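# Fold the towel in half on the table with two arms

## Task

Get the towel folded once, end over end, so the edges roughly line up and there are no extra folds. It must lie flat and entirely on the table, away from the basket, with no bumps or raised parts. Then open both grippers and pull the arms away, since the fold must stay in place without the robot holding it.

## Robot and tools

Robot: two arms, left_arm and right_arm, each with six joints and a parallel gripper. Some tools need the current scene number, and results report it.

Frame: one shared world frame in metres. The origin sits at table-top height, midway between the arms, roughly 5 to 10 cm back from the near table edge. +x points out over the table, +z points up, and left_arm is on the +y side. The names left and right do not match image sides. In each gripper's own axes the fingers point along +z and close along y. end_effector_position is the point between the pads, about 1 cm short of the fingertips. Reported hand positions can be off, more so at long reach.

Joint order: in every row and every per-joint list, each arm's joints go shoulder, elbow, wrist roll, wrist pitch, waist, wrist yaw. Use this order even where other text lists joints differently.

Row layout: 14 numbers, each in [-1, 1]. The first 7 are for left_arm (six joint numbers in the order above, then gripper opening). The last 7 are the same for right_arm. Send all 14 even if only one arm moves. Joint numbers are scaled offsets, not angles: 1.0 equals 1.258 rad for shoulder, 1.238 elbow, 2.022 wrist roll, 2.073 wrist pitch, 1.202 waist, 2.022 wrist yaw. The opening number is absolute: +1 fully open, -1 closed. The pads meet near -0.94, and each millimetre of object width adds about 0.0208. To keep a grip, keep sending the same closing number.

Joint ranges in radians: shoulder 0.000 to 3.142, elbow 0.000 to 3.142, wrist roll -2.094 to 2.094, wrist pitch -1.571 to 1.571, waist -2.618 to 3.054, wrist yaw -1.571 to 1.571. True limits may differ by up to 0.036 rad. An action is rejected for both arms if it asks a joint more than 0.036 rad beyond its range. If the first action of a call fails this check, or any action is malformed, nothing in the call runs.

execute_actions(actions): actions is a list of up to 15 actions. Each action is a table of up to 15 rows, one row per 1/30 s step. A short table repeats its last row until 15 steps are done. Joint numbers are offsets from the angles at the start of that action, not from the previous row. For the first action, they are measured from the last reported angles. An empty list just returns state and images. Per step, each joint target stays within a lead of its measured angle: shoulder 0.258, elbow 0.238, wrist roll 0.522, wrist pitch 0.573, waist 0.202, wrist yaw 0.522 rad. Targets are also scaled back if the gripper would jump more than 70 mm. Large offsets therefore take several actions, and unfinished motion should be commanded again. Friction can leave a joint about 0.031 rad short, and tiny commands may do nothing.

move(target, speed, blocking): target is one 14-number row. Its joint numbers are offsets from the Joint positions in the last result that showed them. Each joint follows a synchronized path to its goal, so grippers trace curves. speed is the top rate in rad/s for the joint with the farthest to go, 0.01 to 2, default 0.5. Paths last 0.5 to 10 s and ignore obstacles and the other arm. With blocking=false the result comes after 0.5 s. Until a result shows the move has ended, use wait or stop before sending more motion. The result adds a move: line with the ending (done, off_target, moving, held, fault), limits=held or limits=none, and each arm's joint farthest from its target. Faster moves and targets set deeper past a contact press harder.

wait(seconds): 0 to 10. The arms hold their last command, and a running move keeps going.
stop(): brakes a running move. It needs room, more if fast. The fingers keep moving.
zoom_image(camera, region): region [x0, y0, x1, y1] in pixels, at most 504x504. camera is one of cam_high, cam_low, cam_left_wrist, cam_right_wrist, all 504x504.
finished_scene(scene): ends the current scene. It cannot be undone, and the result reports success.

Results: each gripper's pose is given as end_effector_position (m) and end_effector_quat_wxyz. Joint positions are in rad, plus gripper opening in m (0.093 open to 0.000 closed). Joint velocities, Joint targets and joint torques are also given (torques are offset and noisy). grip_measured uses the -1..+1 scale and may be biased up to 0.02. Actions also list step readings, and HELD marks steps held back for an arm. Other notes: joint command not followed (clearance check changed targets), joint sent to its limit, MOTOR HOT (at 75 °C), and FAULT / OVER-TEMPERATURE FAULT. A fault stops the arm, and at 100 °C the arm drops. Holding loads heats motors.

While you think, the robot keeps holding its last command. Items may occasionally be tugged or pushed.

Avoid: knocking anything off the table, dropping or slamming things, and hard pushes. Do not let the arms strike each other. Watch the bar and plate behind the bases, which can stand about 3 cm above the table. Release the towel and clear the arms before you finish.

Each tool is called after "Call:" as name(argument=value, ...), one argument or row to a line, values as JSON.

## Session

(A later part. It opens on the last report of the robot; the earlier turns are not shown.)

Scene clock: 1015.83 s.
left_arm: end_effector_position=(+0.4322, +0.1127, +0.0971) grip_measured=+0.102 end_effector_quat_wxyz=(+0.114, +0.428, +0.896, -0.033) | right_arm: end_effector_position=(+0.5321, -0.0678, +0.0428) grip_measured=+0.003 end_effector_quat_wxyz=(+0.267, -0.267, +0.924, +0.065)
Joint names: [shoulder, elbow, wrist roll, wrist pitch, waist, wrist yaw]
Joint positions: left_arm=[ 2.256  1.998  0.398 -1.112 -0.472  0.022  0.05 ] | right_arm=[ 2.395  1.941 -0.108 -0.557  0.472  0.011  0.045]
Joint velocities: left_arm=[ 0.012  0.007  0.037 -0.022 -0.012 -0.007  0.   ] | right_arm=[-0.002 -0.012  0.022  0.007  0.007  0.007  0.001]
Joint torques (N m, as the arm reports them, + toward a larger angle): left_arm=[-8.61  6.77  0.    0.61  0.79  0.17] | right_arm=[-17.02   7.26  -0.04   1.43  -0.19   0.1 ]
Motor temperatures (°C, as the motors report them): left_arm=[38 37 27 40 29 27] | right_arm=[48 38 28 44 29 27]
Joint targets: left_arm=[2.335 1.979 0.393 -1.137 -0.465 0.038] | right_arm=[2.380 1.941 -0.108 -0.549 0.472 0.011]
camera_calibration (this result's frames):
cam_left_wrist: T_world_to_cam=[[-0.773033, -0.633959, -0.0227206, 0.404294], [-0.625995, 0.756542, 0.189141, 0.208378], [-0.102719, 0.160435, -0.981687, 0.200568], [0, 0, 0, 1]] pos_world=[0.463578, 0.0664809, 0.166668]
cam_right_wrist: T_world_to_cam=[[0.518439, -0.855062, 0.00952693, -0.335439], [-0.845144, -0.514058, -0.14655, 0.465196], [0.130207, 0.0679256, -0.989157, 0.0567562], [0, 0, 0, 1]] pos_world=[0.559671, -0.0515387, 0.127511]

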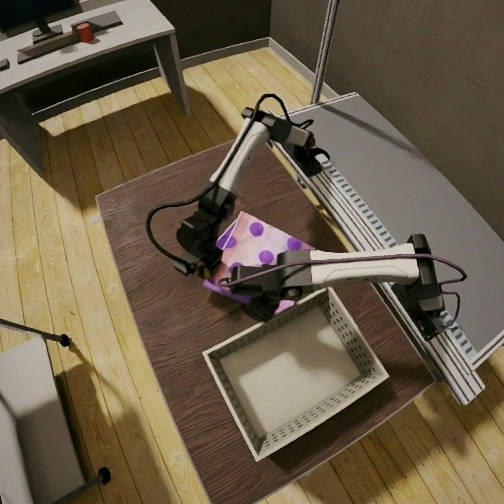

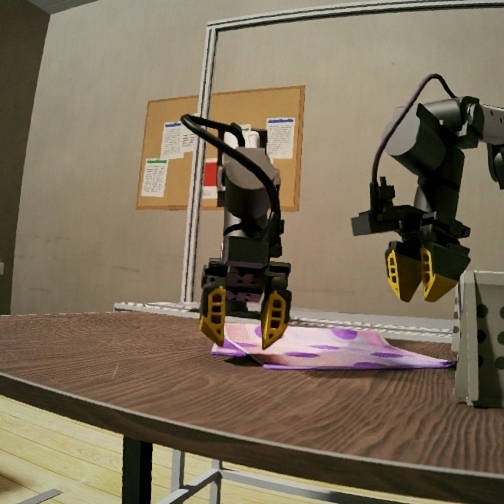

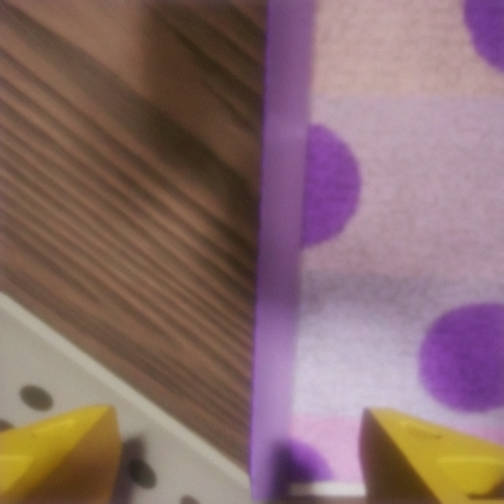

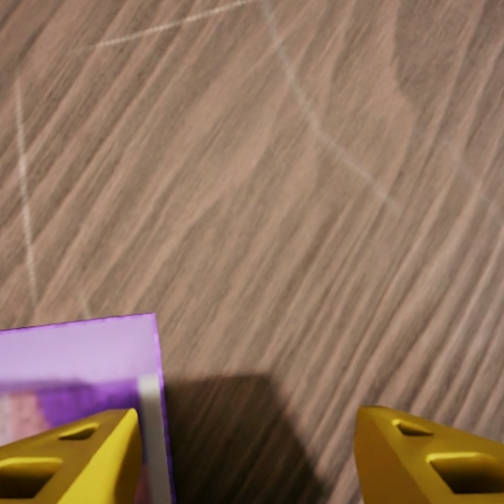

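Call:
move(
  target=[-0.1,0,0,0,-0.03,0,0.1, 0,0,0,0,0,0,0.0],
)

Call:
execute_actions(
  actions=[],
)

Scene clock: 1037.47 s.
left_arm: end_effector_position=(+0.4264, +0.1046, +0.1627) grip_measured=+0.102 end_effector_quat_wxyz=(+0.183, +0.434, +0.882, -0.038) | right_arm: end_effector_position=(+0.5321, -0.0678, +0.0428) grip_measured=+0.003 end_effector_quat_wxyz=(+0.267, -0.267, +0.924, +0.065)
Joint names: [shoulder, elbow, wrist roll, wrist pitch, waist, wrist yaw]
Joint positions: left_arm=[ 2.117  1.999  0.398 -1.112 -0.497  0.022  0.05 ] | right_arm=[ 2.395  1.941 -0.108 -0.557  0.472  0.011  0.045]
Joint velocities: left_arm=[-0.007 -0.017  0.051  0.022 -0.017  0.051  0.   ] | right_arm=[ 0.002 -0.012  0.022 -0.022 -0.002  0.007  0.001]
Joint torques (N m, as the arm reports them, + toward a larger angle): left_arm=[-13.15   8.86   0.03   1.18  -0.84   0.02] | right_arm=[-15.75   7.26  -0.04   1.36  -0.19   0.1 ]
Motor temperatures (°C, as the motors report them): left_arm=[39 37 27 39 29 27] | right_arm=[55 38 28 43 29 27]
Joint targets: left_arm=[2.130 1.998 0.398 -1.112 -0.508 0.022] | right_arm=[2.395 1.941 -0.108 -0.557 0.472 0.011]
move: done; limits=none; left_arm: farthest joint: the shoulder, 0.013 radians from its target (0.126 radians at the start); right_arm: farthest joint: the waist, 0.000 radians from its target (0.000 radians at the start)
camera_calibration (this result's frames):
cam_left_wrist: T_world_to_cam=[[-0.779581, -0.621677, -0.0759703, 0.406291], [-0.625934, 0.777525, 0.0605103, 0.217126], [0.0214509, 0.094725, -0.995272, 0.221739], [0, 0, 0, 1]] pos_world=[0.447887, 0.062757, 0.238419]
cam_right_wrist: T_world_to_cam=[[0.518439, -0.855062, 0.00952693, -0.335439], [-0.845144, -0.514058, -0.14655, 0.465196], [0.130207, 0.0679256, -0.989157, 0.0567562], [0, 0, 0, 1]] pos_world=[0.559671, -0.0515387, 0.127511]

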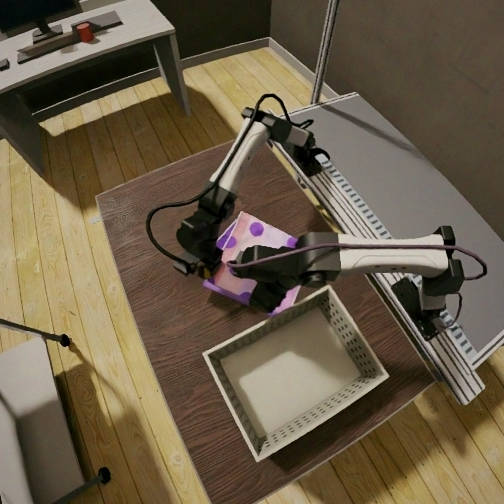

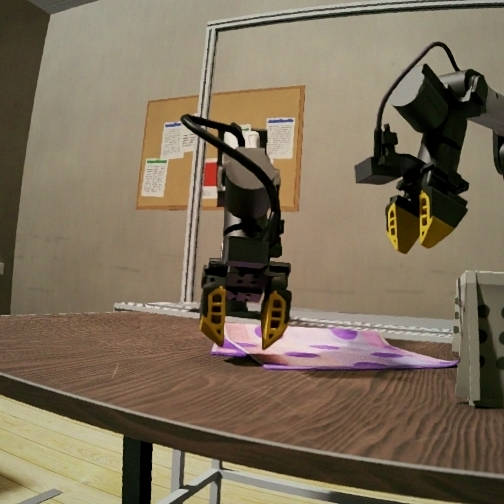

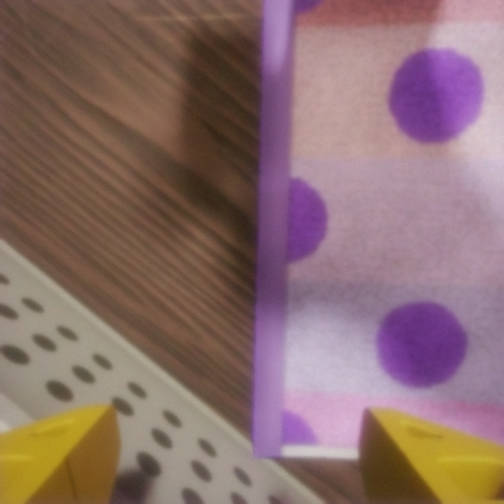

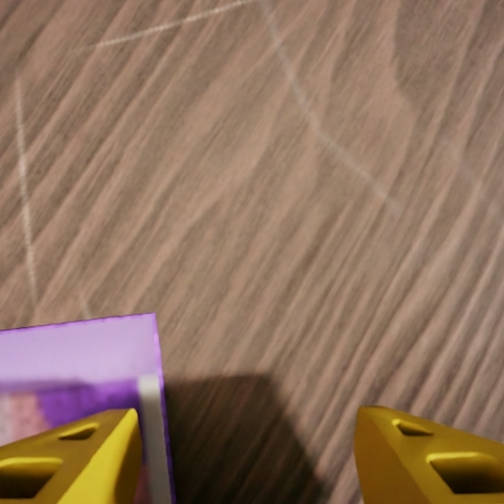

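Scene clock: 1037.47 s.
left_arm: end_effector_position=(+0.4264, +0.1046, +0.1627) grip_measured=+0.102 end_effector_quat_wxyz=(+0.183, +0.434, +0.882, -0.038) | right_arm: end_effector_position=(+0.5321, -0.0678, +0.0428) grip_measured=+0.003 end_effector_quat_wxyz=(+0.267, -0.267, +0.924, +0.065)
Joint names: [shoulder, elbow, wrist roll, wrist pitch, waist, wrist yaw]
Joint positions: left_arm=[ 2.117  1.999  0.398 -1.112 -0.497  0.022  0.05 ] | right_arm=[ 2.395  1.941 -0.108 -0.557  0.472  0.011  0.045]
Joint velocities: left_arm=[-0.007 -0.017  0.051  0.022 -0.017  0.051  0.   ] | right_arm=[ 0.002 -0.012  0.022 -0.022 -0.002  0.007  0.001]
Joint torques (N m, as the arm reports them, + toward a larger angle): left_arm=[-13.15   8.86   0.03   1.18  -0.84   0.02] | right_arm=[-15.75   7.26  -0.04   1.36  -0.19   0.1 ]
Motor temperatures (°C, as the motors report them): left_arm=[39 37 27 39 29 27] | right_arm=[55 38 28 43 29 27]
Joint targets: left_arm=[2.130 1.998 0.398 -1.112 -0.508 0.022] | right_arm=[2.395 1.941 -0.108 -0.557 0.472 0.011]
camera_calibration (this result's frames):
cam_left_wrist: T_world_to_cam=[[-0.779581, -0.621677, -0.0759703, 0.406291], [-0.625934, 0.777525, 0.0605103, 0.217126], [0.0214509, 0.094725, -0.995272, 0.221739], [0, 0, 0, 1]] pos_world=[0.447887, 0.062757, 0.238419]
cam_right_wrist: T_world_to_cam=[[0.518439, -0.855062, 0.00952693, -0.335439], [-0.845144, -0.514058, -0.14655, 0.465196], [0.130207, 0.0679256, -0.989157, 0.0567562], [0, 0, 0, 1]] pos_world=[0.559671, -0.0515387, 0.127511]

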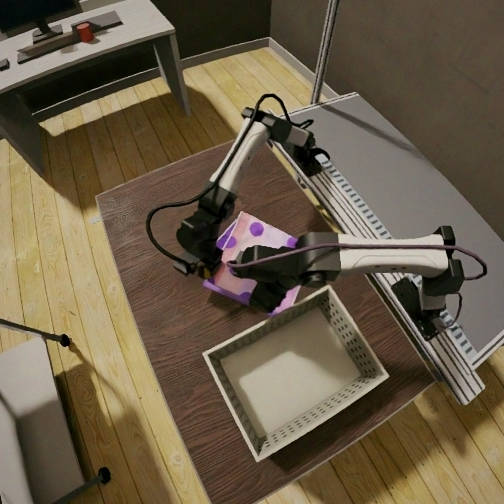

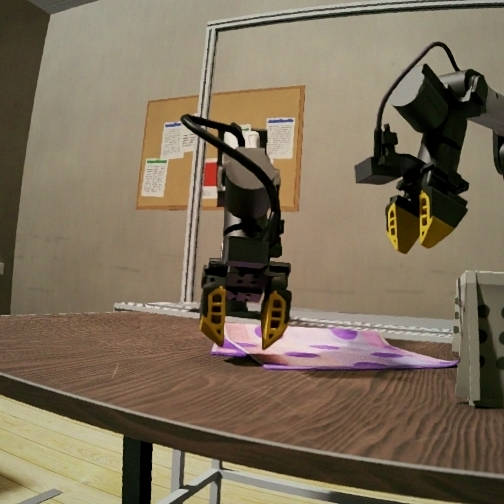

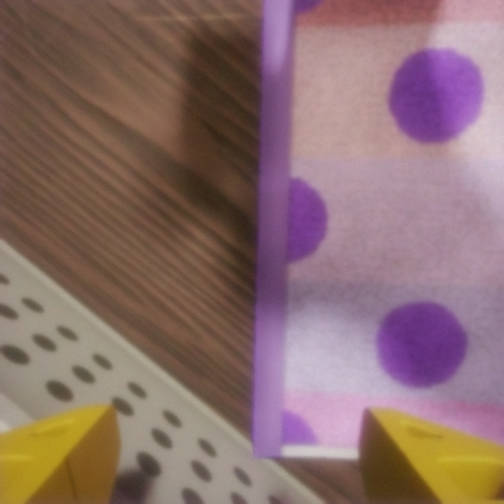

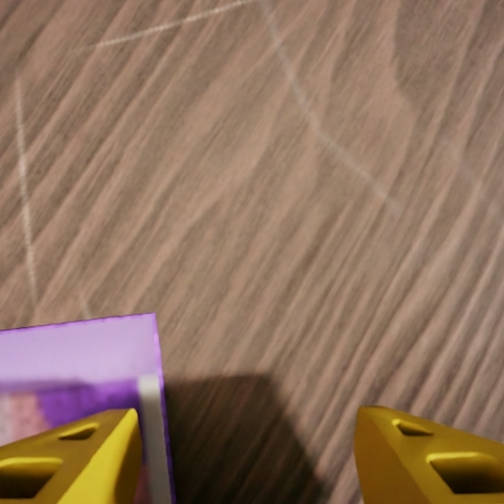

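Call:
move(
  target=[0.12,0.074,-0.098,0.136,-0.015,0.043,0.1, -0.04,0,0,0,0.03,0,0.0],
)

Scene clock: 1051.73 s.
left_arm: end_effector_position=(+0.4866, +0.0551, +0.1539) grip_measured=+0.102 end_effector_quat_wxyz=(+0.275, +0.348, +0.890, -0.106) | right_arm: end_effector_position=(+0.5288, -0.0569, +0.0604) grip_measured=+0.003 end_effector_quat_wxyz=(+0.281, -0.275, +0.917, +0.070)
Joint names: [shoulder, elbow, wrist roll, wrist pitch, waist, wrist yaw]
Joint positions: left_arm=[ 2.253  2.078  0.208 -0.843 -0.497  0.098  0.05 ] | right_arm=[ 2.364  1.941 -0.108 -0.558  0.492  0.011  0.045]
Joint velocities: left_arm=[ 0.002 -0.002  0.037 -0.007  0.007 -0.022 -0.001] | right_arm=[-0.002 -0.012 -0.066  0.081 -0.017  0.051  0.001]
Joint torques (N m, as the arm reports them, + toward a larger angle): left_arm=[-14.78  10.63  -0.04   1.67  -1.19   0.12] | right_arm=[-17.45   7.34  -0.04   1.4    1.26   0.11]
Motor temperatures (°C, as the motors report them): left_arm=[42 38 27 39 29 27] | right_arm=[56 39 28 43 29 27]
Joint targets: left_arm=[2.269 2.091 0.200 -0.830 -0.515 0.108] | right_arm=[2.344 1.941 -0.108 -0.557 0.508 0.011]
move: done; limits=none; left_arm: farthest joint: the waist, 0.018 radians from its target (0.018 radians at the start); right_arm: farthest joint: the shoulder, 0.020 radians from its target (0.050 radians at the start)
camera_calibration (this result's frames):
cam_left_wrist: T_world_to_cam=[[-0.680766, -0.73238, 0.0133284, 0.366121], [-0.723047, 0.668954, -0.172344, 0.382926], [0.117306, -0.126963, -0.984947, 0.18039], [0, 0, 0, 1]] pos_world=[0.504956, 0.0348826, 0.23879]
cam_right_wrist: T_world_to_cam=[[0.534228, -0.845259, 0.0117234, -0.332518], [-0.830913, -0.52761, -0.176668, 0.464159], [0.155516, 0.0846398, -0.984201, 0.0611402], [0, 0, 0, 1]] pos_world=[0.553808, -0.0413431, 0.146075]

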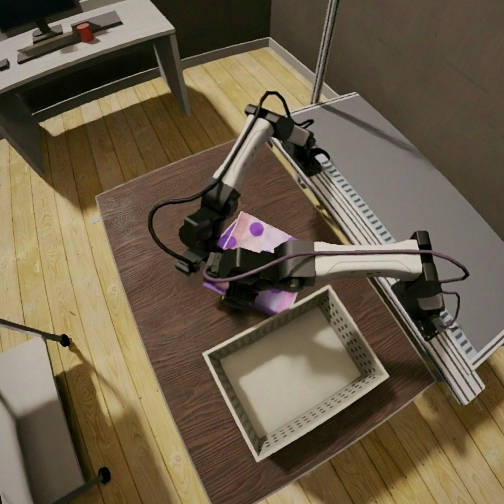

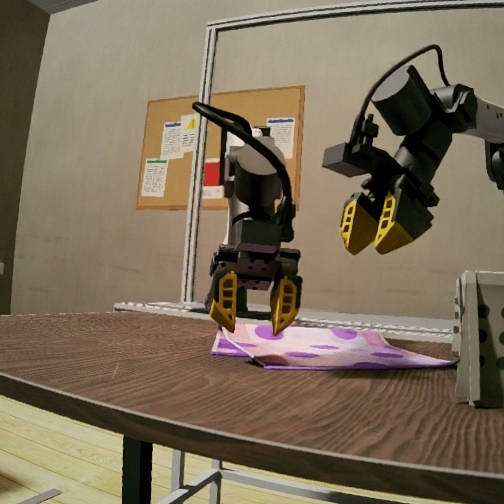

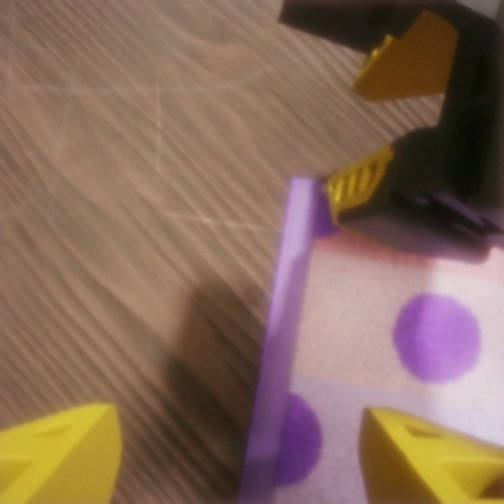

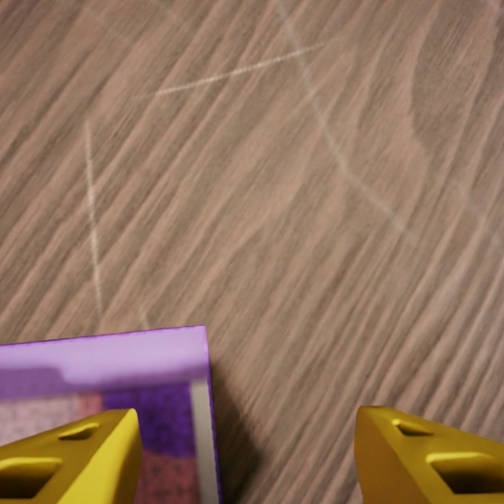

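Call:
move(
  target=[0.0,-0.03,0,-0.065,0.03,-0.02,0.1, 0.065,0,0,0,0.02,0,0.0],
)

Scene clock: 1067.67 s.
left_arm: end_effector_position=(+0.4724, +0.0919, +0.1299) grip_measured=+0.102 end_effector_quat_wxyz=(+0.207, +0.332, +0.917, -0.076) | right_arm: end_effector_position=(+0.5243, -0.0567, +0.0256) grip_measured=+0.003 end_effector_quat_wxyz=(+0.254, -0.278, +0.924, +0.066)
Joint names: [shoulder, elbow, wrist roll, wrist pitch, waist, wrist yaw]
Joint positions: left_arm=[ 2.253  2.057  0.208 -0.97  -0.46   0.063  0.05 ] | right_arm=[ 2.427  1.941 -0.107 -0.552  0.494  0.01   0.045]
Joint velocities: left_arm=[ 0.007  0.002  0.022  0.007  0.012 -0.007  0.   ] | right_arm=[-0.017 -0.012  0.066  0.037 -0.012 -0.066 -0.001]
Joint torques (N m, as the arm reports them, + toward a larger angle): left_arm=[-15.94   7.51   0.05   1.22   0.19  -0.04] | right_arm=[-14.18   7.18  -0.04   1.27   1.97   0.11]
Motor temperatures (°C, as the motors report them): left_arm=[46 40 27 40 29 27] | right_arm=[60 39 28 43 29 27]
Joint targets: left_arm=[2.253 2.041 0.208 -0.978 -0.461 0.058] | right_arm=[2.446 1.941 -0.108 -0.557 0.517 0.011]
move: off_target (right_arm); limits=none; left_arm: farthest joint: the elbow, 0.017 radians from its target (0.038 radians at the start); right_arm: farthest joint: the waist, 0.022 radians from its target (0.024 radians at the start)
camera_calibration (this result's frames):
cam_left_wrist: T_world_to_cam=[[-0.641851, -0.76662, 0.0179235, 0.367826], [-0.766819, 0.641543, -0.0202671, 0.347355], [0.00403848, -0.0267526, -0.999634, 0.20926], [0, 0, 0, 1]] pos_world=[0.501603, 0.064738, 0.209631]
cam_right_wrist: T_world_to_cam=[[0.537528, -0.843222, 0.00643196, -0.330996], [-0.836645, -0.534257, -0.12081, 0.455537], [0.105306, 0.0595574, -0.992655, 0.0526928], [0, 0, 0, 1]] pos_world=[0.553493, -0.0388678, 0.109468]

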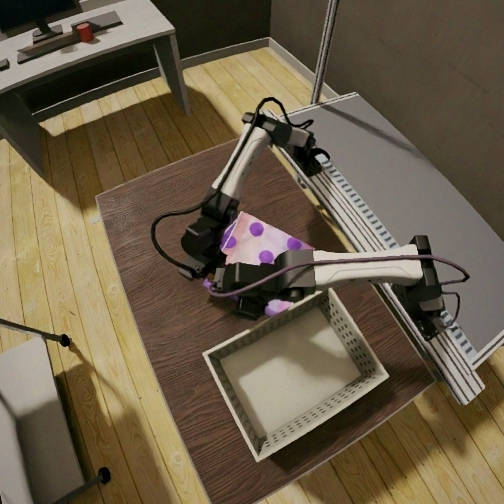

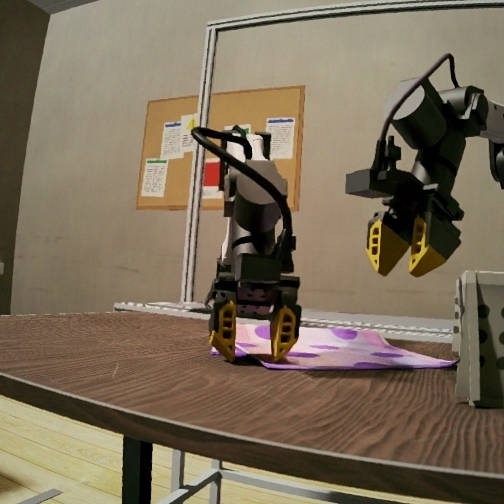

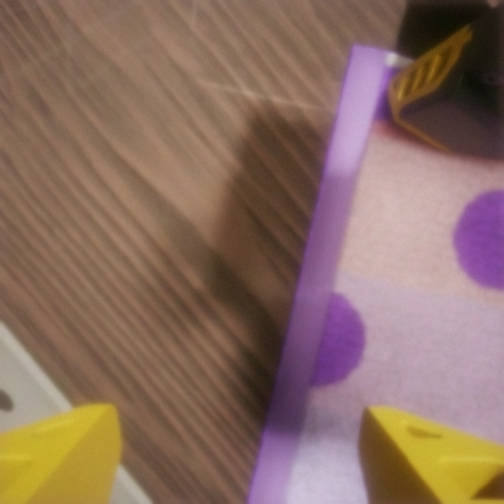

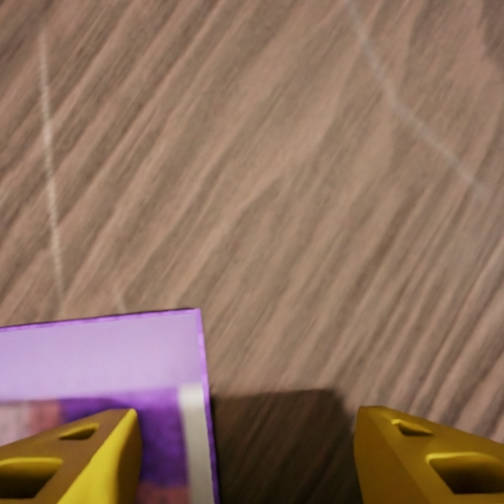

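Call:
move(
  target=[0.19,0,0,0,0,0,0.1, 0.06,0,0,0,0,0,0.0],
  speed=0.3,
)

Scene clock: 1076.40 s.
left_arm: end_effector_position=(+0.4615, +0.0934, +0.0179) grip_measured=+0.102 end_effector_quat_wxyz=(+0.100, +0.337, +0.934, -0.062) | right_arm: end_effector_position=(+0.5250, -0.0561, +0.0232) grip_measured=+0.003 end_effector_quat_wxyz=(+0.255, -0.278, +0.924, +0.066)
Joint names: [shoulder, elbow, wrist roll, wrist pitch, waist, wrist yaw]
Joint positions: left_arm=[ 2.472  2.057  0.208 -0.97  -0.46   0.062  0.05 ] | right_arm=[ 2.433  1.941 -0.107 -0.545  0.494  0.01   0.045]
Joint velocities: left_arm=[-0.002 -0.022 -0.051  0.081 -0.017 -0.022  0.   ] | right_arm=[ 0.007 -0.012  0.022 -0.037 -0.017  0.022 -0.   ]
Joint torques (N m, as the arm reports them, + toward a larger angle): left_arm=[-15.37   8.58   0.02   0.76   0.13   0.04] | right_arm=[-9.69  7.19 -0.04  1.26 -0.19  0.11]
Motor temperatures (°C, as the motors report them): left_arm=[48 40 27 40 29 27] | right_arm=[59 39 28 42 29 27]
Joint targets: left_arm=[2.491 2.057 0.208 -0.971 -0.460 0.063] | right_arm=[2.503 1.941 -0.107 -0.552 0.494 0.010]
move: off_target (right_arm); limits=none; left_arm: farthest joint: the shoulder, 0.020 radians from its target (0.239 radians at the start); right_arm: farthest joint: the shoulder, 0.070 radians from its target (0.075 radians at the start)
camera_calibration (this result's frames):
cam_left_wrist: T_world_to_cam=[[-0.63969, -0.765992, 0.0636595, 0.362186], [-0.745229, 0.638363, 0.19268, 0.322282], [-0.18823, 0.0758147, -0.979194, 0.176212], [0, 0, 0, 1]] pos_world=[0.505029, 0.0583395, 0.0873922]
cam_right_wrist: T_world_to_cam=[[0.537643, -0.84315, 0.00619159, -0.330929], [-0.836464, -0.534275, -0.121975, 0.456045], [0.106151, 0.0603998, -0.992514, 0.0498058], [0, 0, 0, 1]] pos_world=[0.5541, -0.0383777, 0.107108]

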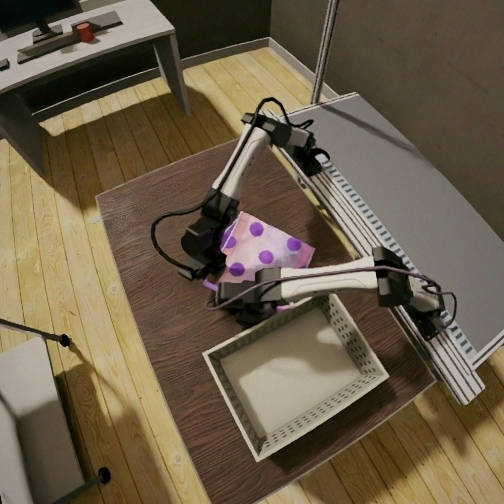

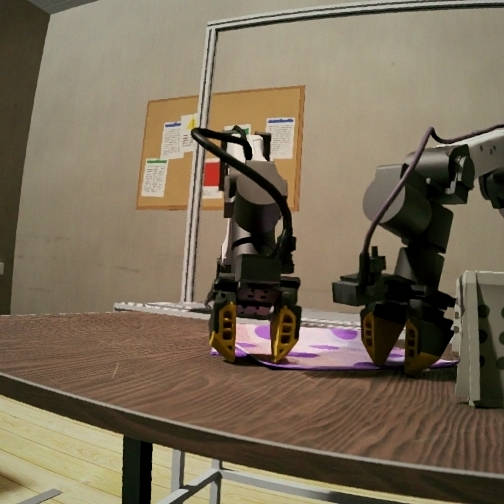

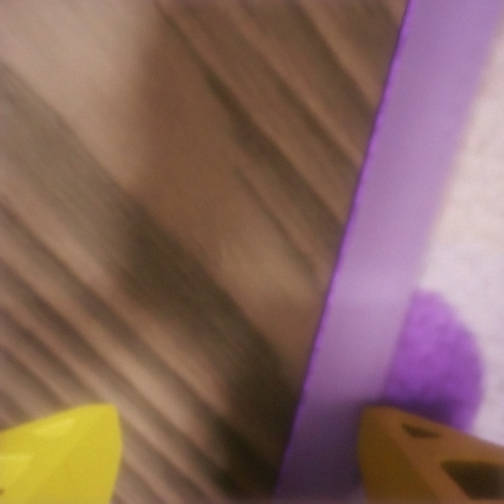

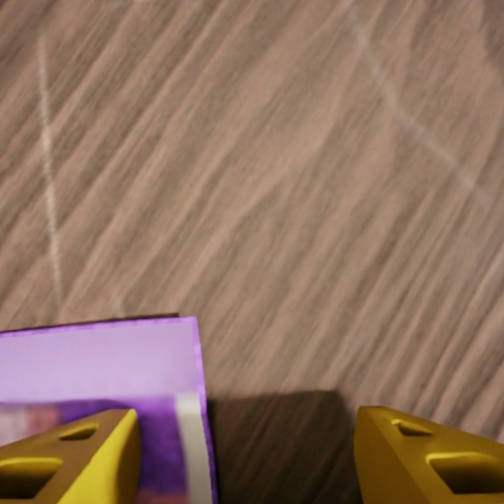

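Call:
execute_actions(
  actions=[
    [[0.04,0,0,0,0,0,0.1,0.05,0,0,0,0,0,0]],
    [[0,0,0,0,0,0,-0.4,0,0,0,0,0,0,-0.4]],
    [[0,0,0,0,0,0,-1,0,0,0,0,0,0,-1]],
    [[0,0,0,0,0,0,-1,0,0,0,0,0,0,-1]],
    [[-0.06,0,0,0,0,0,-1,-0.08,0,0,0,0,0,-1]],
    [[-0.04,0,0,0,0,0,-1,-0.04,0,0,0,0,0,-1]],
  ],
)

Scene clock: 1089.40 s.
left_arm: end_effector_position=(+0.4697, +0.0926, +0.0934) grip_measured=-1.000 end_effector_quat_wxyz=(+0.169, +0.334, +0.925, -0.070) | right_arm: end_effector_position=(+0.5316, -0.0534, +0.0972) grip_measured=-1.000 end_effector_quat_wxyz=(+0.312, -0.273, +0.906, +0.085)
Joint names: [shoulder, elbow, wrist roll, wrist pitch, waist, wrist yaw]
Joint positions: left_arm=[ 2.321  2.056  0.208 -0.978 -0.459  0.061  0.   ] | right_arm=[ 2.301  1.938 -0.107 -0.548  0.493 -0.007  0.   ]
Joint velocities: left_arm=[ 0.012  0.002 -0.037  0.022 -0.002  0.007  0.   ] | right_arm=[-0.012  0.002  0.007  0.022  0.007 -0.037  0.   ]
Joint torques (N m, as the arm reports them, + toward a larger angle): left_arm=[-15.68   9.05   0.04   1.16   0.18   0.03] | right_arm=[-16.95   7.47  -0.04   1.53  -0.18   0.1 ]
Motor temperatures (°C, as the motors report them): left_arm=[50 40 27 39 29 27] | right_arm=[56 39 28 42 29 27]
Joint targets: left_arm=[2.330 2.056 0.208 -0.974 -0.459 0.061] | right_arm=[2.282 1.938 -0.107 -0.545 0.493 -0.007]
Step readings (joint positions; steps 1 to 15: 1st action; 16 to 30: 2nd action; 31 to 45: 3rd action; 46 to 60: 4th action; 61 to 75: 5th action; 76 to 90: 6th action):
0: left_arm=[2.472 2.057 0.208 -0.970 -0.460 0.062] | right_arm=[2.433 1.941 -0.107 -0.545 0.494 0.010]
1: left_arm=[2.474 2.057 0.208 -0.970 -0.460 0.062] | right_arm=[2.433 1.941 -0.107 -0.545 0.494 0.010]
2: left_arm=[2.475 2.057 0.208 -0.970 -0.460 0.062] | right_arm=[2.433 1.941 -0.107 -0.545 0.494 0.010]
4: left_arm=[2.475 2.057 0.208 -0.970 -0.460 0.062] | right_arm=[2.433 1.941 -0.107 -0.545 0.494 0.010]
8: left_arm=[2.475 2.057 0.208 -0.970 -0.460 0.062] | right_arm=[2.433 1.941 -0.107 -0.545 0.494 0.010]
15: left_arm=[2.475 2.057 0.208 -0.970 -0.460 0.062] | right_arm=[2.433 1.941 -0.107 -0.545 0.494 0.010]
16: left_arm=[2.473 2.057 0.208 -0.970 -0.460 0.059] | right_arm=[2.430 1.941 -0.107 -0.544 0.494 0.007]
17: left_arm=[2.472 2.057 0.208 -0.970 -0.459 0.059] | right_arm=[2.429 1.941 -0.107 -0.544 0.494 0.004]
19: left_arm=[2.472 2.057 0.208 -0.970 -0.459 0.059] | right_arm=[2.429 1.941 -0.107 -0.543 0.494 -0.001]
23: left_arm=[2.472 2.057 0.208 -0.970 -0.459 0.060] | right_arm=[2.429 1.941 -0.107 -0.543 0.494 -0.002]
30: left_arm=[2.472 2.057 0.208 -0.970 -0.459 0.060] | right_arm=[2.429 1.941 -0.107 -0.543 0.494 -0.002]
31: left_arm=[2.472 2.057 0.208 -0.970 -0.459 0.060] | right_arm=[2.429 1.941 -0.107 -0.542 0.494 -0.004]
32: left_arm=[2.472 2.057 0.208 -0.970 -0.459 0.061] | right_arm=[2.429 1.941 -0.107 -0.542 0.494 -0.007]
34: left_arm=[2.472 2.057 0.208 -0.970 -0.459 0.061] | right_arm=[2.429 1.941 -0.107 -0.539 0.494 -0.007]
38: left_arm=[2.472 2.057 0.208 -0.970 -0.459 0.061] | right_arm=[2.429 1.941 -0.107 -0.537 0.493 -0.007]
45: left_arm=[2.472 2.057 0.208 -0.970 -0.459 0.061] | right_arm=[2.429 1.941 -0.107 -0.537 0.493 -0.007]
46: left_arm=[2.472 2.057 0.208 -0.970 -0.459 0.061] | right_arm=[2.429 1.941 -0.107 -0.537 0.493 -0.007]
47: left_arm=[2.472 2.057 0.208 -0.970 -0.459 0.061] | right_arm=[2.429 1.941 -0.107 -0.537 0.493 -0.007]
49: left_arm=[2.472 2.057 0.208 -0.970 -0.459 0.061] | right_arm=[2.429 1.941 -0.107 -0.537 0.493 -0.007]
53: left_arm=[2.472 2.057 0.208 -0.970 -0.459 0.061] | right_arm=[2.429 1.941 -0.107 -0.537 0.493 -0.007]
60: left_arm=[2.472 2.057 0.208 -0.970 -0.459 0.061] | right_arm=[2.429 1.941 -0.107 -0.537 0.493 -0.007]
61: left_arm=[2.466 2.057 0.208 -0.970 -0.459 0.061] | right_arm=[2.422 1.941 -0.107 -0.538 0.493 -0.007]
62: left_arm=[2.458 2.056 0.208 -0.975 -0.459 0.061] | right_arm=[2.413 1.938 -0.107 -0.545 0.493 -0.007]
64: left_arm=[2.431 2.056 0.208 -0.977 -0.459 0.061] | right_arm=[2.385 1.938 -0.107 -0.548 0.493 -0.007]
68: left_arm=[2.385 2.056 0.208 -0.975 -0.459 0.061] | right_arm=[2.337 1.938 -0.107 -0.546 0.493 -0.007]
75: left_arm=[2.381 2.056 0.208 -0.974 -0.459 0.061] | right_arm=[2.332 1.938 -0.107 -0.545 0.493 -0.007]
76: left_arm=[2.377 2.056 0.208 -0.974 -0.459 0.061] | right_arm=[2.331 1.938 -0.107 -0.545 0.493 -0.007]
77: left_arm=[2.373 2.056 0.208 -0.978 -0.459 0.061] | right_arm=[2.329 1.938 -0.107 -0.548 0.493 -0.007]
79: left_arm=[2.356 2.056 0.208 -0.978 -0.459 0.061] | right_arm=[2.321 1.938 -0.107 -0.548 0.493 -0.007]
83: left_arm=[2.325 2.056 0.208 -0.978 -0.459 0.061] | right_arm=[2.303 1.938 -0.107 -0.548 0.493 -0.007]
90: Joint positions above
camera_calibration (this result's frames):
cam_left_wrist: T_world_to_cam=[[-0.641484, -0.766449, 0.0324686, 0.365701], [-0.764447, 0.642203, 0.0565244, 0.335739], [-0.0641745, 0.011439, -0.997873, 0.201146], [0, 0, 0, 1]] pos_world=[0.504154, 0.0623776, 0.169867]
cam_right_wrist: T_world_to_cam=[[0.540009, -0.841655, 0.00243962, -0.333415], [-0.815354, -0.523849, -0.246537, 0.473507], [0.208777, 0.131143, -0.96913, 0.0693193], [0, 0, 0, 1]] pos_world=[0.551651, -0.0416646, 0.18473]

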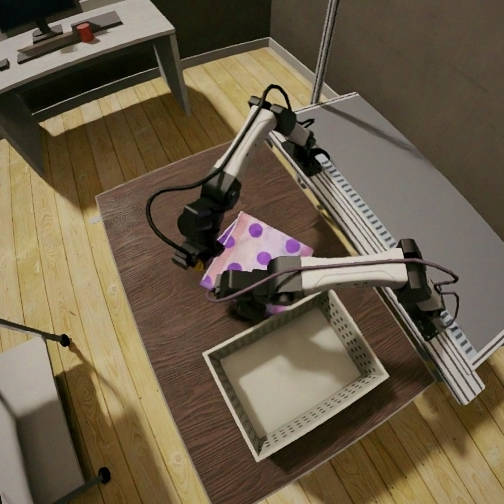

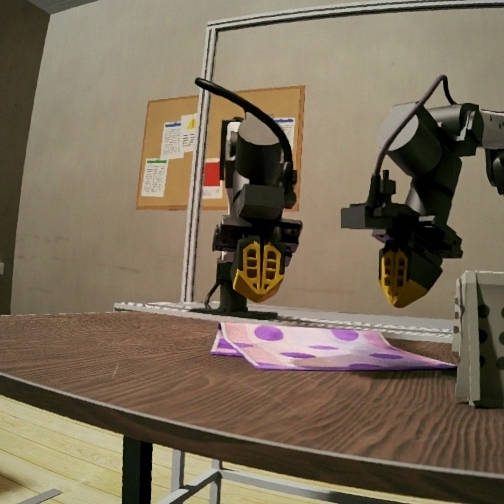

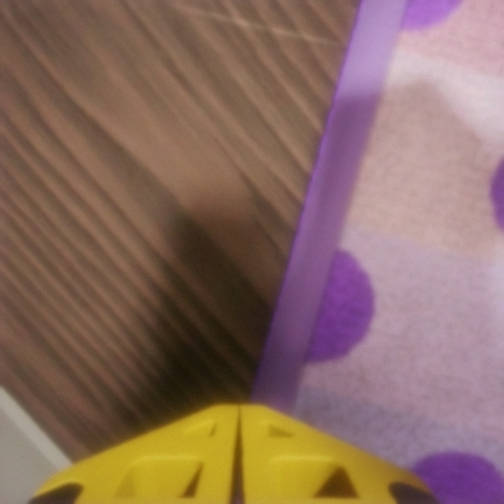

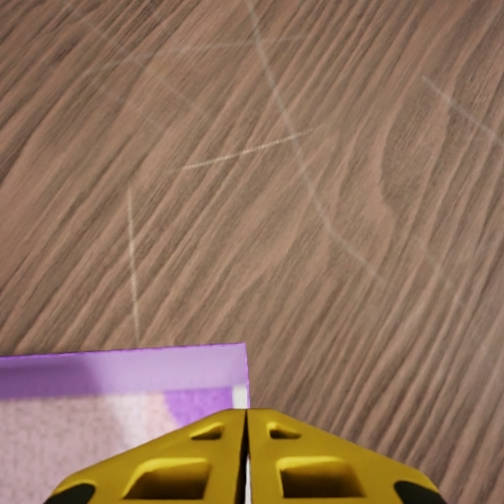

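Call:
move(
  target=[0.12,0,0,0,0,0.025,0.1, 0.1,0,0,0,0,0,0.0],
)

Call:
execute_actions(
  actions=[
    [[0.08,0,0,0,0,0,0.1,0.09,0,0,0,0,0,0]],
    [[0.07,0,0,0,0,0,-0.4,0.08,0,0,0,0,0,-0.4]],
    [[0.07,0,0,0,0,0,-1,0.08,0,0,0,0,0,-1]],
    [[0.07,0,0,0,0,0,-1,0.08,0,0,0,0,0,-1]],
    [[-0.06,0,0,0,0,0,-1,-0.06,0,0,0,0,0,-1]],
    [[-0.04,0,0,0,0,0,-1,-0.04,0,0,0,0,0,-1]],
  ],
)

Scene clock: 1103.03 s.
left_arm: end_effector_position=(+0.4565, +0.0891, +0.0207) grip_measured=+0.097 end_effector_quat_wxyz=(+0.094, +0.338, +0.933, -0.080) | right_arm: end_effector_position=(+0.5234, -0.0541, +0.0267) grip_measured=-0.003 end_effector_quat_wxyz=(+0.255, -0.279, +0.923, +0.074)
Joint names: [shoulder, elbow, wrist roll, wrist pitch, waist, wrist yaw]
Joint positions: left_arm=[ 2.466  2.056  0.208 -0.981 -0.459  0.1    0.05 ] | right_arm=[ 2.424  1.938 -0.107 -0.547  0.493 -0.007  0.045]
Joint velocities: left_arm=[-0.007 -0.002 -0.022 -0.051 -0.012 -0.007 -0.001] | right_arm=[-0.002 -0.002  0.022  0.007  0.012 -0.037 -0.001]
Joint torques (N m, as the arm reports them, + toward a larger angle): left_arm=[-16.56   8.74   0.06   0.84   0.19   0.18] | right_arm=[-15.66   7.25  -0.04   1.31  -0.25   0.11]
Motor temperatures (°C, as the motors report them): left_arm=[52 40 27 38 29 27] | right_arm=[59 39 28 42 29 27]
Joint targets: left_arm=[2.472 2.056 0.208 -0.978 -0.459 0.111] | right_arm=[2.426 1.938 -0.107 -0.548 0.493 -0.006]
move: done; limits=none; left_arm: farthest joint: the wrist yaw, 0.011 radians from its target (0.051 radians at the start); right_arm: farthest joint: the shoulder, 0.002 radians from its target (0.126 radians at the start)
camera_calibration (this result's frames):
cam_left_wrist: T_world_to_cam=[[-0.644168, -0.758122, 0.101482, 0.356031], [-0.735562, 0.650381, 0.189615, 0.315371], [-0.209753, 0.0474974, -0.9766, 0.190625], [0, 0, 0, 1]] pos_world=[0.501303, 0.0557497, 0.0902349]
cam_right_wrist: T_world_to_cam=[[0.54397, -0.839061, -0.00862989, -0.331107], [-0.832903, -0.538673, -0.126901, 0.454311], [0.101829, 0.0762184, -0.991878, 0.0564375], [0, 0, 0, 1]] pos_world=[0.552762, -0.0373954, 0.110774]

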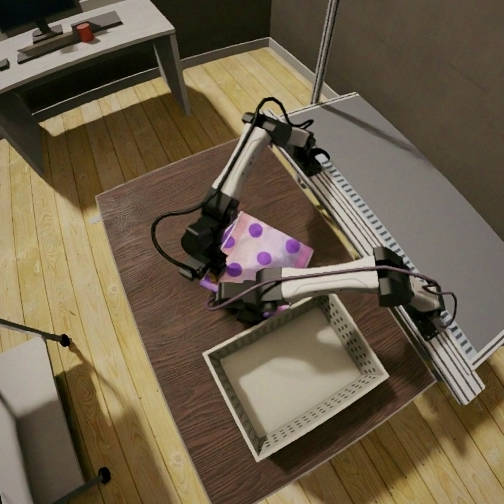

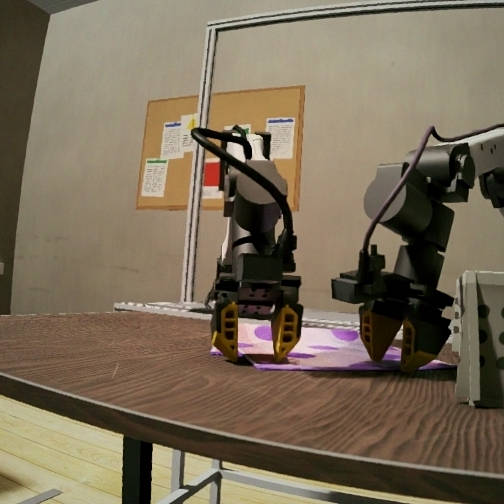

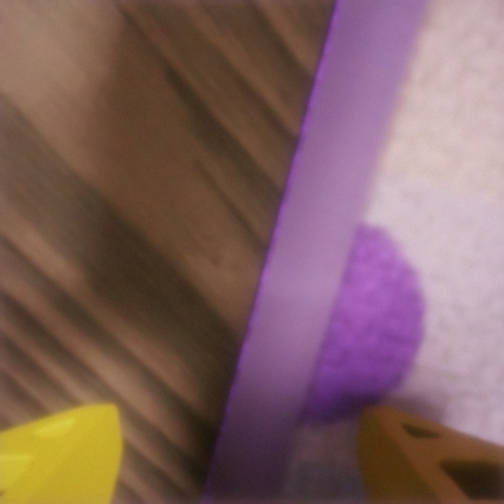

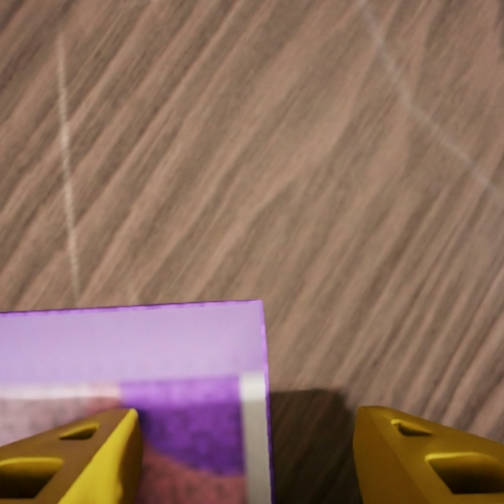

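Scene clock: 1106.03 s.
left_arm: end_effector_position=(+0.4780, +0.0899, +0.0905) grip_measured=-1.000 end_effector_quat_wxyz=(+0.171, +0.331, +0.924, -0.081) | right_arm: end_effector_position=(+0.5411, -0.0386, +0.0782) grip_measured=-1.000 end_effector_quat_wxyz=(+0.313, -0.279, +0.902, +0.106)
Joint names: [shoulder, elbow, wrist roll, wrist pitch, waist, wrist yaw]
Joint positions: left_arm=[ 2.359  2.106  0.208 -0.984 -0.449  0.084  0.   ] | right_arm=[ 2.378  1.989 -0.106 -0.512  0.494 -0.051  0.   ]
Joint velocities: left_arm=[-0.007  0.017  0.022  0.022  0.002  0.022  0.   ] | right_arm=[-0.012  0.002 -0.051  0.022  0.012 -0.051  0.   ]
Joint torques (N m, as the arm reports them, + toward a larger angle): left_arm=[-15.97   9.1    0.05   1.14   0.17   0.03] | right_arm=[-17.4    7.52  -0.04   1.53  -0.14   0.07]
Motor temperatures (°C, as the motors report them): left_arm=[52 40 27 38 29 27] | right_arm=[58 39 28 42 29 27]
Joint targets: left_arm=[2.365 2.106 0.208 -0.983 -0.449 0.084] | right_arm=[2.361 1.989 -0.106 -0.510 0.494 -0.051]
Step readings (joint positions; steps 1 to 15: 1st action; 16 to 30: 2nd action; 31 to 45: 3rd action; 46 to 60: 4th action; 61 to 75: 5th action; 76 to 90: 6th action):
0: left_arm=[2.466 2.056 0.208 -0.981 -0.459 0.100] | right_arm=[2.424 1.938 -0.107 -0.547 0.493 -0.007]
1: left_arm=[2.473 2.057 0.208 -0.982 -0.459 0.100] | right_arm=[2.433 1.939 -0.107 -0.545 0.493 -0.007]
2: left_arm=[2.480 2.063 0.208 -0.983 -0.459 0.099] | right_arm=[2.440 1.945 -0.107 -0.543 0.493 -0.009]
4: left_arm=[2.483 2.069 0.208 -0.986 -0.459 0.099] | right_arm=[2.445 1.952 -0.106 -0.537 0.493 -0.010]
8: left_arm=[2.483 2.070 0.208 -0.988 -0.459 0.099] | right_arm=[2.446 1.954 -0.106 -0.534 0.493 -0.012]
15: left_arm=[2.483 2.070 0.208 -0.988 -0.459 0.099] | right_arm=[2.446 1.954 -0.106 -0.534 0.493 -0.012]
16: left_arm=[2.483 2.073 0.208 -0.989 -0.459 0.093] | right_arm=[2.447 1.956 -0.106 -0.534 0.493 -0.014]
17: left_arm=[2.488 2.077 0.208 -0.986 -0.457 0.081] | right_arm=[2.452 1.961 -0.106 -0.527 0.493 -0.019]
19: left_arm=[2.490 2.081 0.208 -0.987 -0.451 0.082] | right_arm=[2.456 1.967 -0.106 -0.522 0.493 -0.025]
23: left_arm=[2.490 2.081 0.208 -0.987 -0.451 0.082] | right_arm=[2.457 1.967 -0.106 -0.521 0.493 -0.026]
30: left_arm=[2.490 2.081 0.208 -0.987 -0.451 0.082] | right_arm=[2.457 1.967 -0.106 -0.521 0.493 -0.026]
31: left_arm=[2.491 2.084 0.208 -0.987 -0.451 0.077] | right_arm=[2.458 1.968 -0.106 -0.520 0.493 -0.028]
32: left_arm=[2.495 2.089 0.208 -0.983 -0.449 0.077] | right_arm=[2.463 1.974 -0.106 -0.511 0.493 -0.034]
34: left_arm=[2.499 2.095 0.208 -0.977 -0.449 0.081] | right_arm=[2.469 1.979 -0.106 -0.505 0.494 -0.040]
38: left_arm=[2.499 2.095 0.208 -0.977 -0.449 0.083] | right_arm=[2.469 1.979 -0.106 -0.505 0.494 -0.042]
45: left_arm=[2.499 2.095 0.208 -0.977 -0.449 0.083] | right_arm=[2.469 1.979 -0.106 -0.505 0.494 -0.042]
46: left_arm=[2.500 2.098 0.208 -0.978 -0.449 0.083] | right_arm=[2.470 1.981 -0.106 -0.504 0.494 -0.043]
47: left_arm=[2.503 2.101 0.208 -0.979 -0.449 0.083] | right_arm=[2.472 1.985 -0.106 -0.504 0.494 -0.044]
49: left_arm=[2.505 2.105 0.208 -0.983 -0.449 0.083] | right_arm=[2.475 1.989 -0.106 -0.504 0.494 -0.046]
53: left_arm=[2.505 2.106 0.208 -0.984 -0.449 0.083] | right_arm=[2.475 1.989 -0.106 -0.504 0.494 -0.046]
60: left_arm=[2.505 2.106 0.208 -0.984 -0.449 0.083] | right_arm=[2.475 1.989 -0.106 -0.504 0.494 -0.046]
61: left_arm=[2.495 2.106 0.208 -0.985 -0.449 0.083] | right_arm=[2.464 1.989 -0.106 -0.505 0.494 -0.046]
62: left_arm=[2.486 2.106 0.208 -0.987 -0.449 0.084] | right_arm=[2.457 1.989 -0.106 -0.510 0.494 -0.048]
64: left_arm=[2.459 2.106 0.208 -0.986 -0.449 0.084] | right_arm=[2.439 1.989 -0.106 -0.510 0.494 -0.051]
68: left_arm=[2.417 2.106 0.208 -0.983 -0.449 0.084] | right_arm=[2.413 1.989 -0.106 -0.510 0.494 -0.051]
75: left_arm=[2.415 2.106 0.208 -0.983 -0.449 0.084] | right_arm=[2.411 1.989 -0.106 -0.510 0.494 -0.051]
76: left_arm=[2.412 2.106 0.208 -0.983 -0.449 0.084] | right_arm=[2.410 1.989 -0.106 -0.510 0.494 -0.051]
77: left_arm=[2.408 2.106 0.208 -0.986 -0.449 0.084] | right_arm=[2.408 1.989 -0.106 -0.512 0.494 -0.051]
79: left_arm=[2.392 2.106 0.208 -0.986 -0.449 0.084] | right_arm=[2.399 1.989 -0.106 -0.512 0.494 -0.051]
83: left_arm=[2.362 2.106 0.208 -0.985 -0.449 0.084] | right_arm=[2.381 1.989 -0.106 -0.512 0.494 -0.051]
90: Joint positions above
camera_calibration (this result's frames):
cam_left_wrist: T_world_to_cam=[[-0.639877, -0.766655, 0.0528895, 0.366491], [-0.765375, 0.641961, 0.0456936, 0.345464], [-0.0689842, -0.011242, -0.997554, 0.203195], [0, 0, 0, 1]] pos_world=[0.512936, 0.0614822, 0.167529]
cam_right_wrist: T_world_to_cam=[[0.561791, -0.826659, -0.03203, -0.334618], [-0.803324, -0.535865, -0.259845, 0.478433], [0.197639, 0.171709, -0.965119, 0.0542647], [0, 0, 0, 1]] pos_world=[0.561597, -0.0295567, 0.165972]

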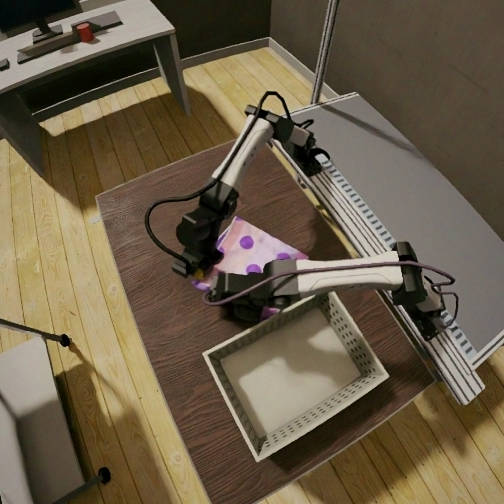

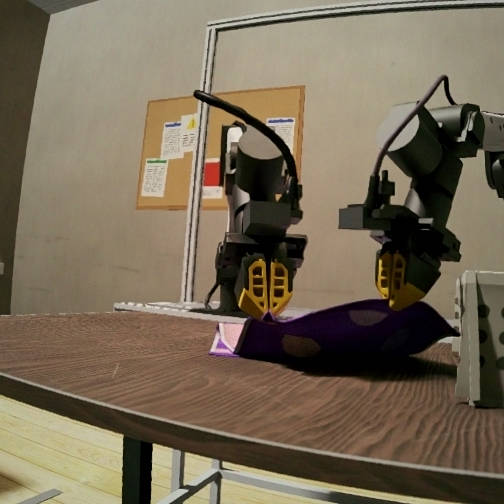

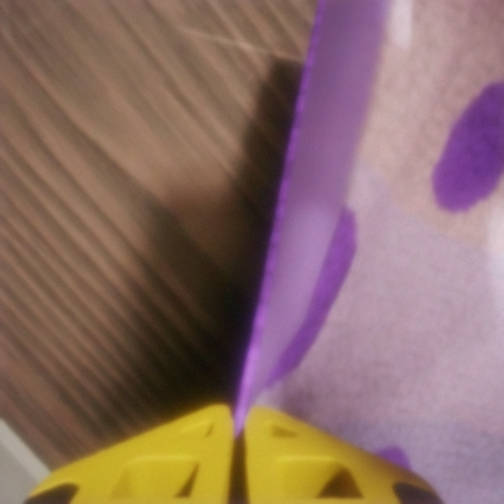

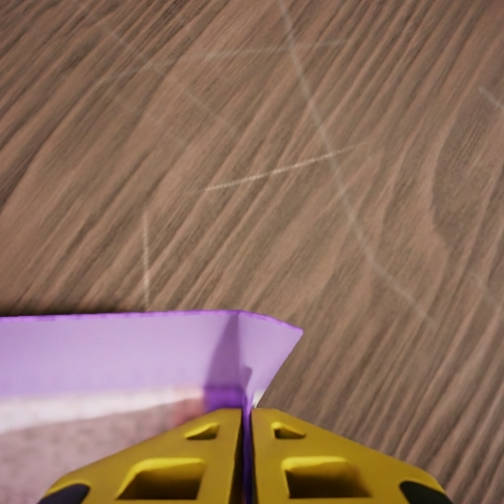

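Call:
move(
  target=[-0.19,-0.11,-0.15,0.006,-0.25,0,-1, -0.385,-0.22,-0.018,-0.168,-0.031,0,-1],
  speed=0.4,
)

Scene clock: 1137.80 s.
left_arm: end_effector_position=(+0.3655, -0.0170, +0.1761) grip_measured=-1.000 end_effector_quat_wxyz=(+0.202, +0.329, +0.910, -0.150) | right_arm: end_effector_position=(+0.4408, -0.1147, +0.1824) grip_measured=-1.000 end_effector_quat_wxyz=(+0.258, -0.283, +0.920, +0.088)
Joint names: [shoulder, elbow, wrist roll, wrist pitch, waist, wrist yaw]
Joint positions: left_arm=[ 2.119  1.99  -0.087 -0.983 -0.744  0.084  0.   ] | right_arm=[ 1.911  1.74  -0.134 -0.852  0.462 -0.051  0.   ]
Joint velocities: left_arm=[-0.002  0.002 -0.022  0.007 -0.007 -0.051  0.   ] | right_arm=[ 0.002 -0.002  0.007 -0.11  -0.017  0.081  0.   ]
Joint torques (N m, as the arm reports them, + toward a larger angle): left_arm=[-14.66   7.08   0.04   1.52  -0.09   0.01] | right_arm=[-13.25   5.6   -0.12   1.26  -0.75   0.07]
Motor temperatures (°C, as the motors report them): left_arm=[55 40 27 38 29 27] | right_arm=[65 40 28 42 29 27]
Joint targets: left_arm=[2.120 1.969 -0.095 -0.972 -0.749 0.084] | right_arm=[1.894 1.717 -0.143 -0.860 0.456 -0.051]
move: off_target (left_arm, right_arm); limits=none; left_arm: farthest joint: the elbow, 0.021 radians from its target (0.136 radians at the start); right_arm: farthest joint: the elbow, 0.024 radians from its target (0.272 radians at the start)
camera_calibration (this result's frames):
cam_left_wrist: T_world_to_cam=[[-0.659059, -0.735964, 0.154916, 0.197583], [-0.750084, 0.658243, -0.0639454, 0.338064], [-0.054911, -0.158344, -0.985856, 0.269853], [0, 0, 0, 1]] pos_world=[0.398613, -0.0343847, 0.257045]
cam_right_wrist: T_world_to_cam=[[0.556069, -0.830582, -0.0303407, -0.336037], [-0.825051, -0.547221, -0.140854, 0.37069], [0.100387, 0.103357, -0.989565, 0.227268], [0, 0, 0, 1]] pos_world=[0.469883, -0.0997469, 0.266914]

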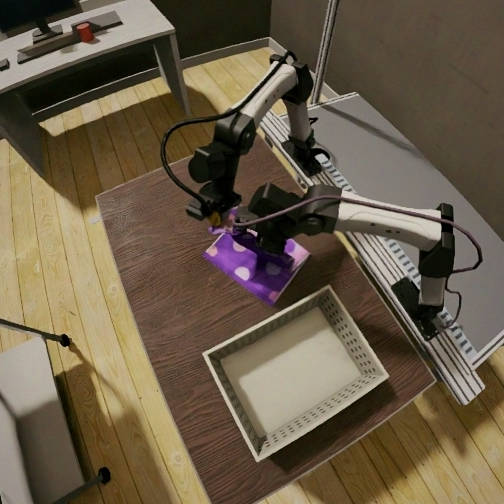

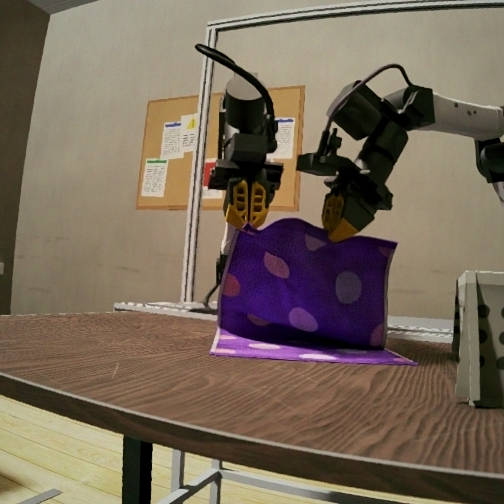

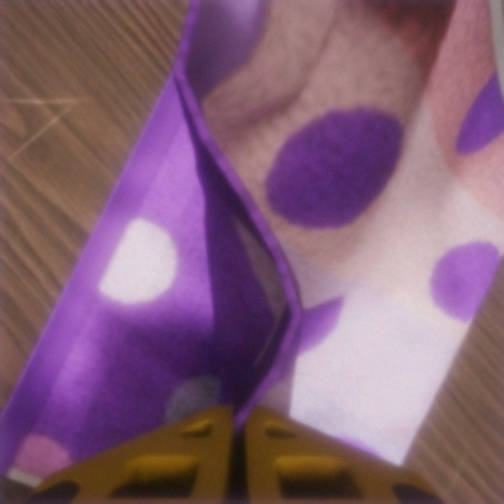

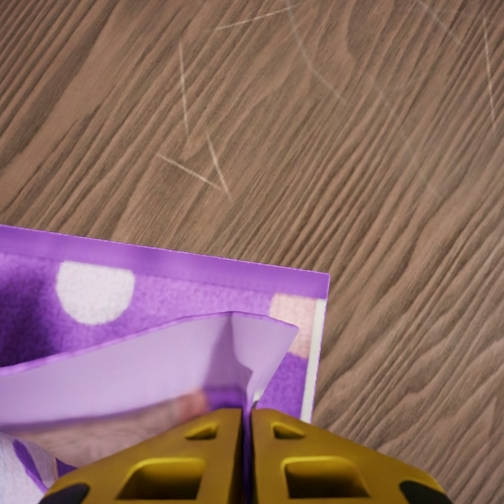

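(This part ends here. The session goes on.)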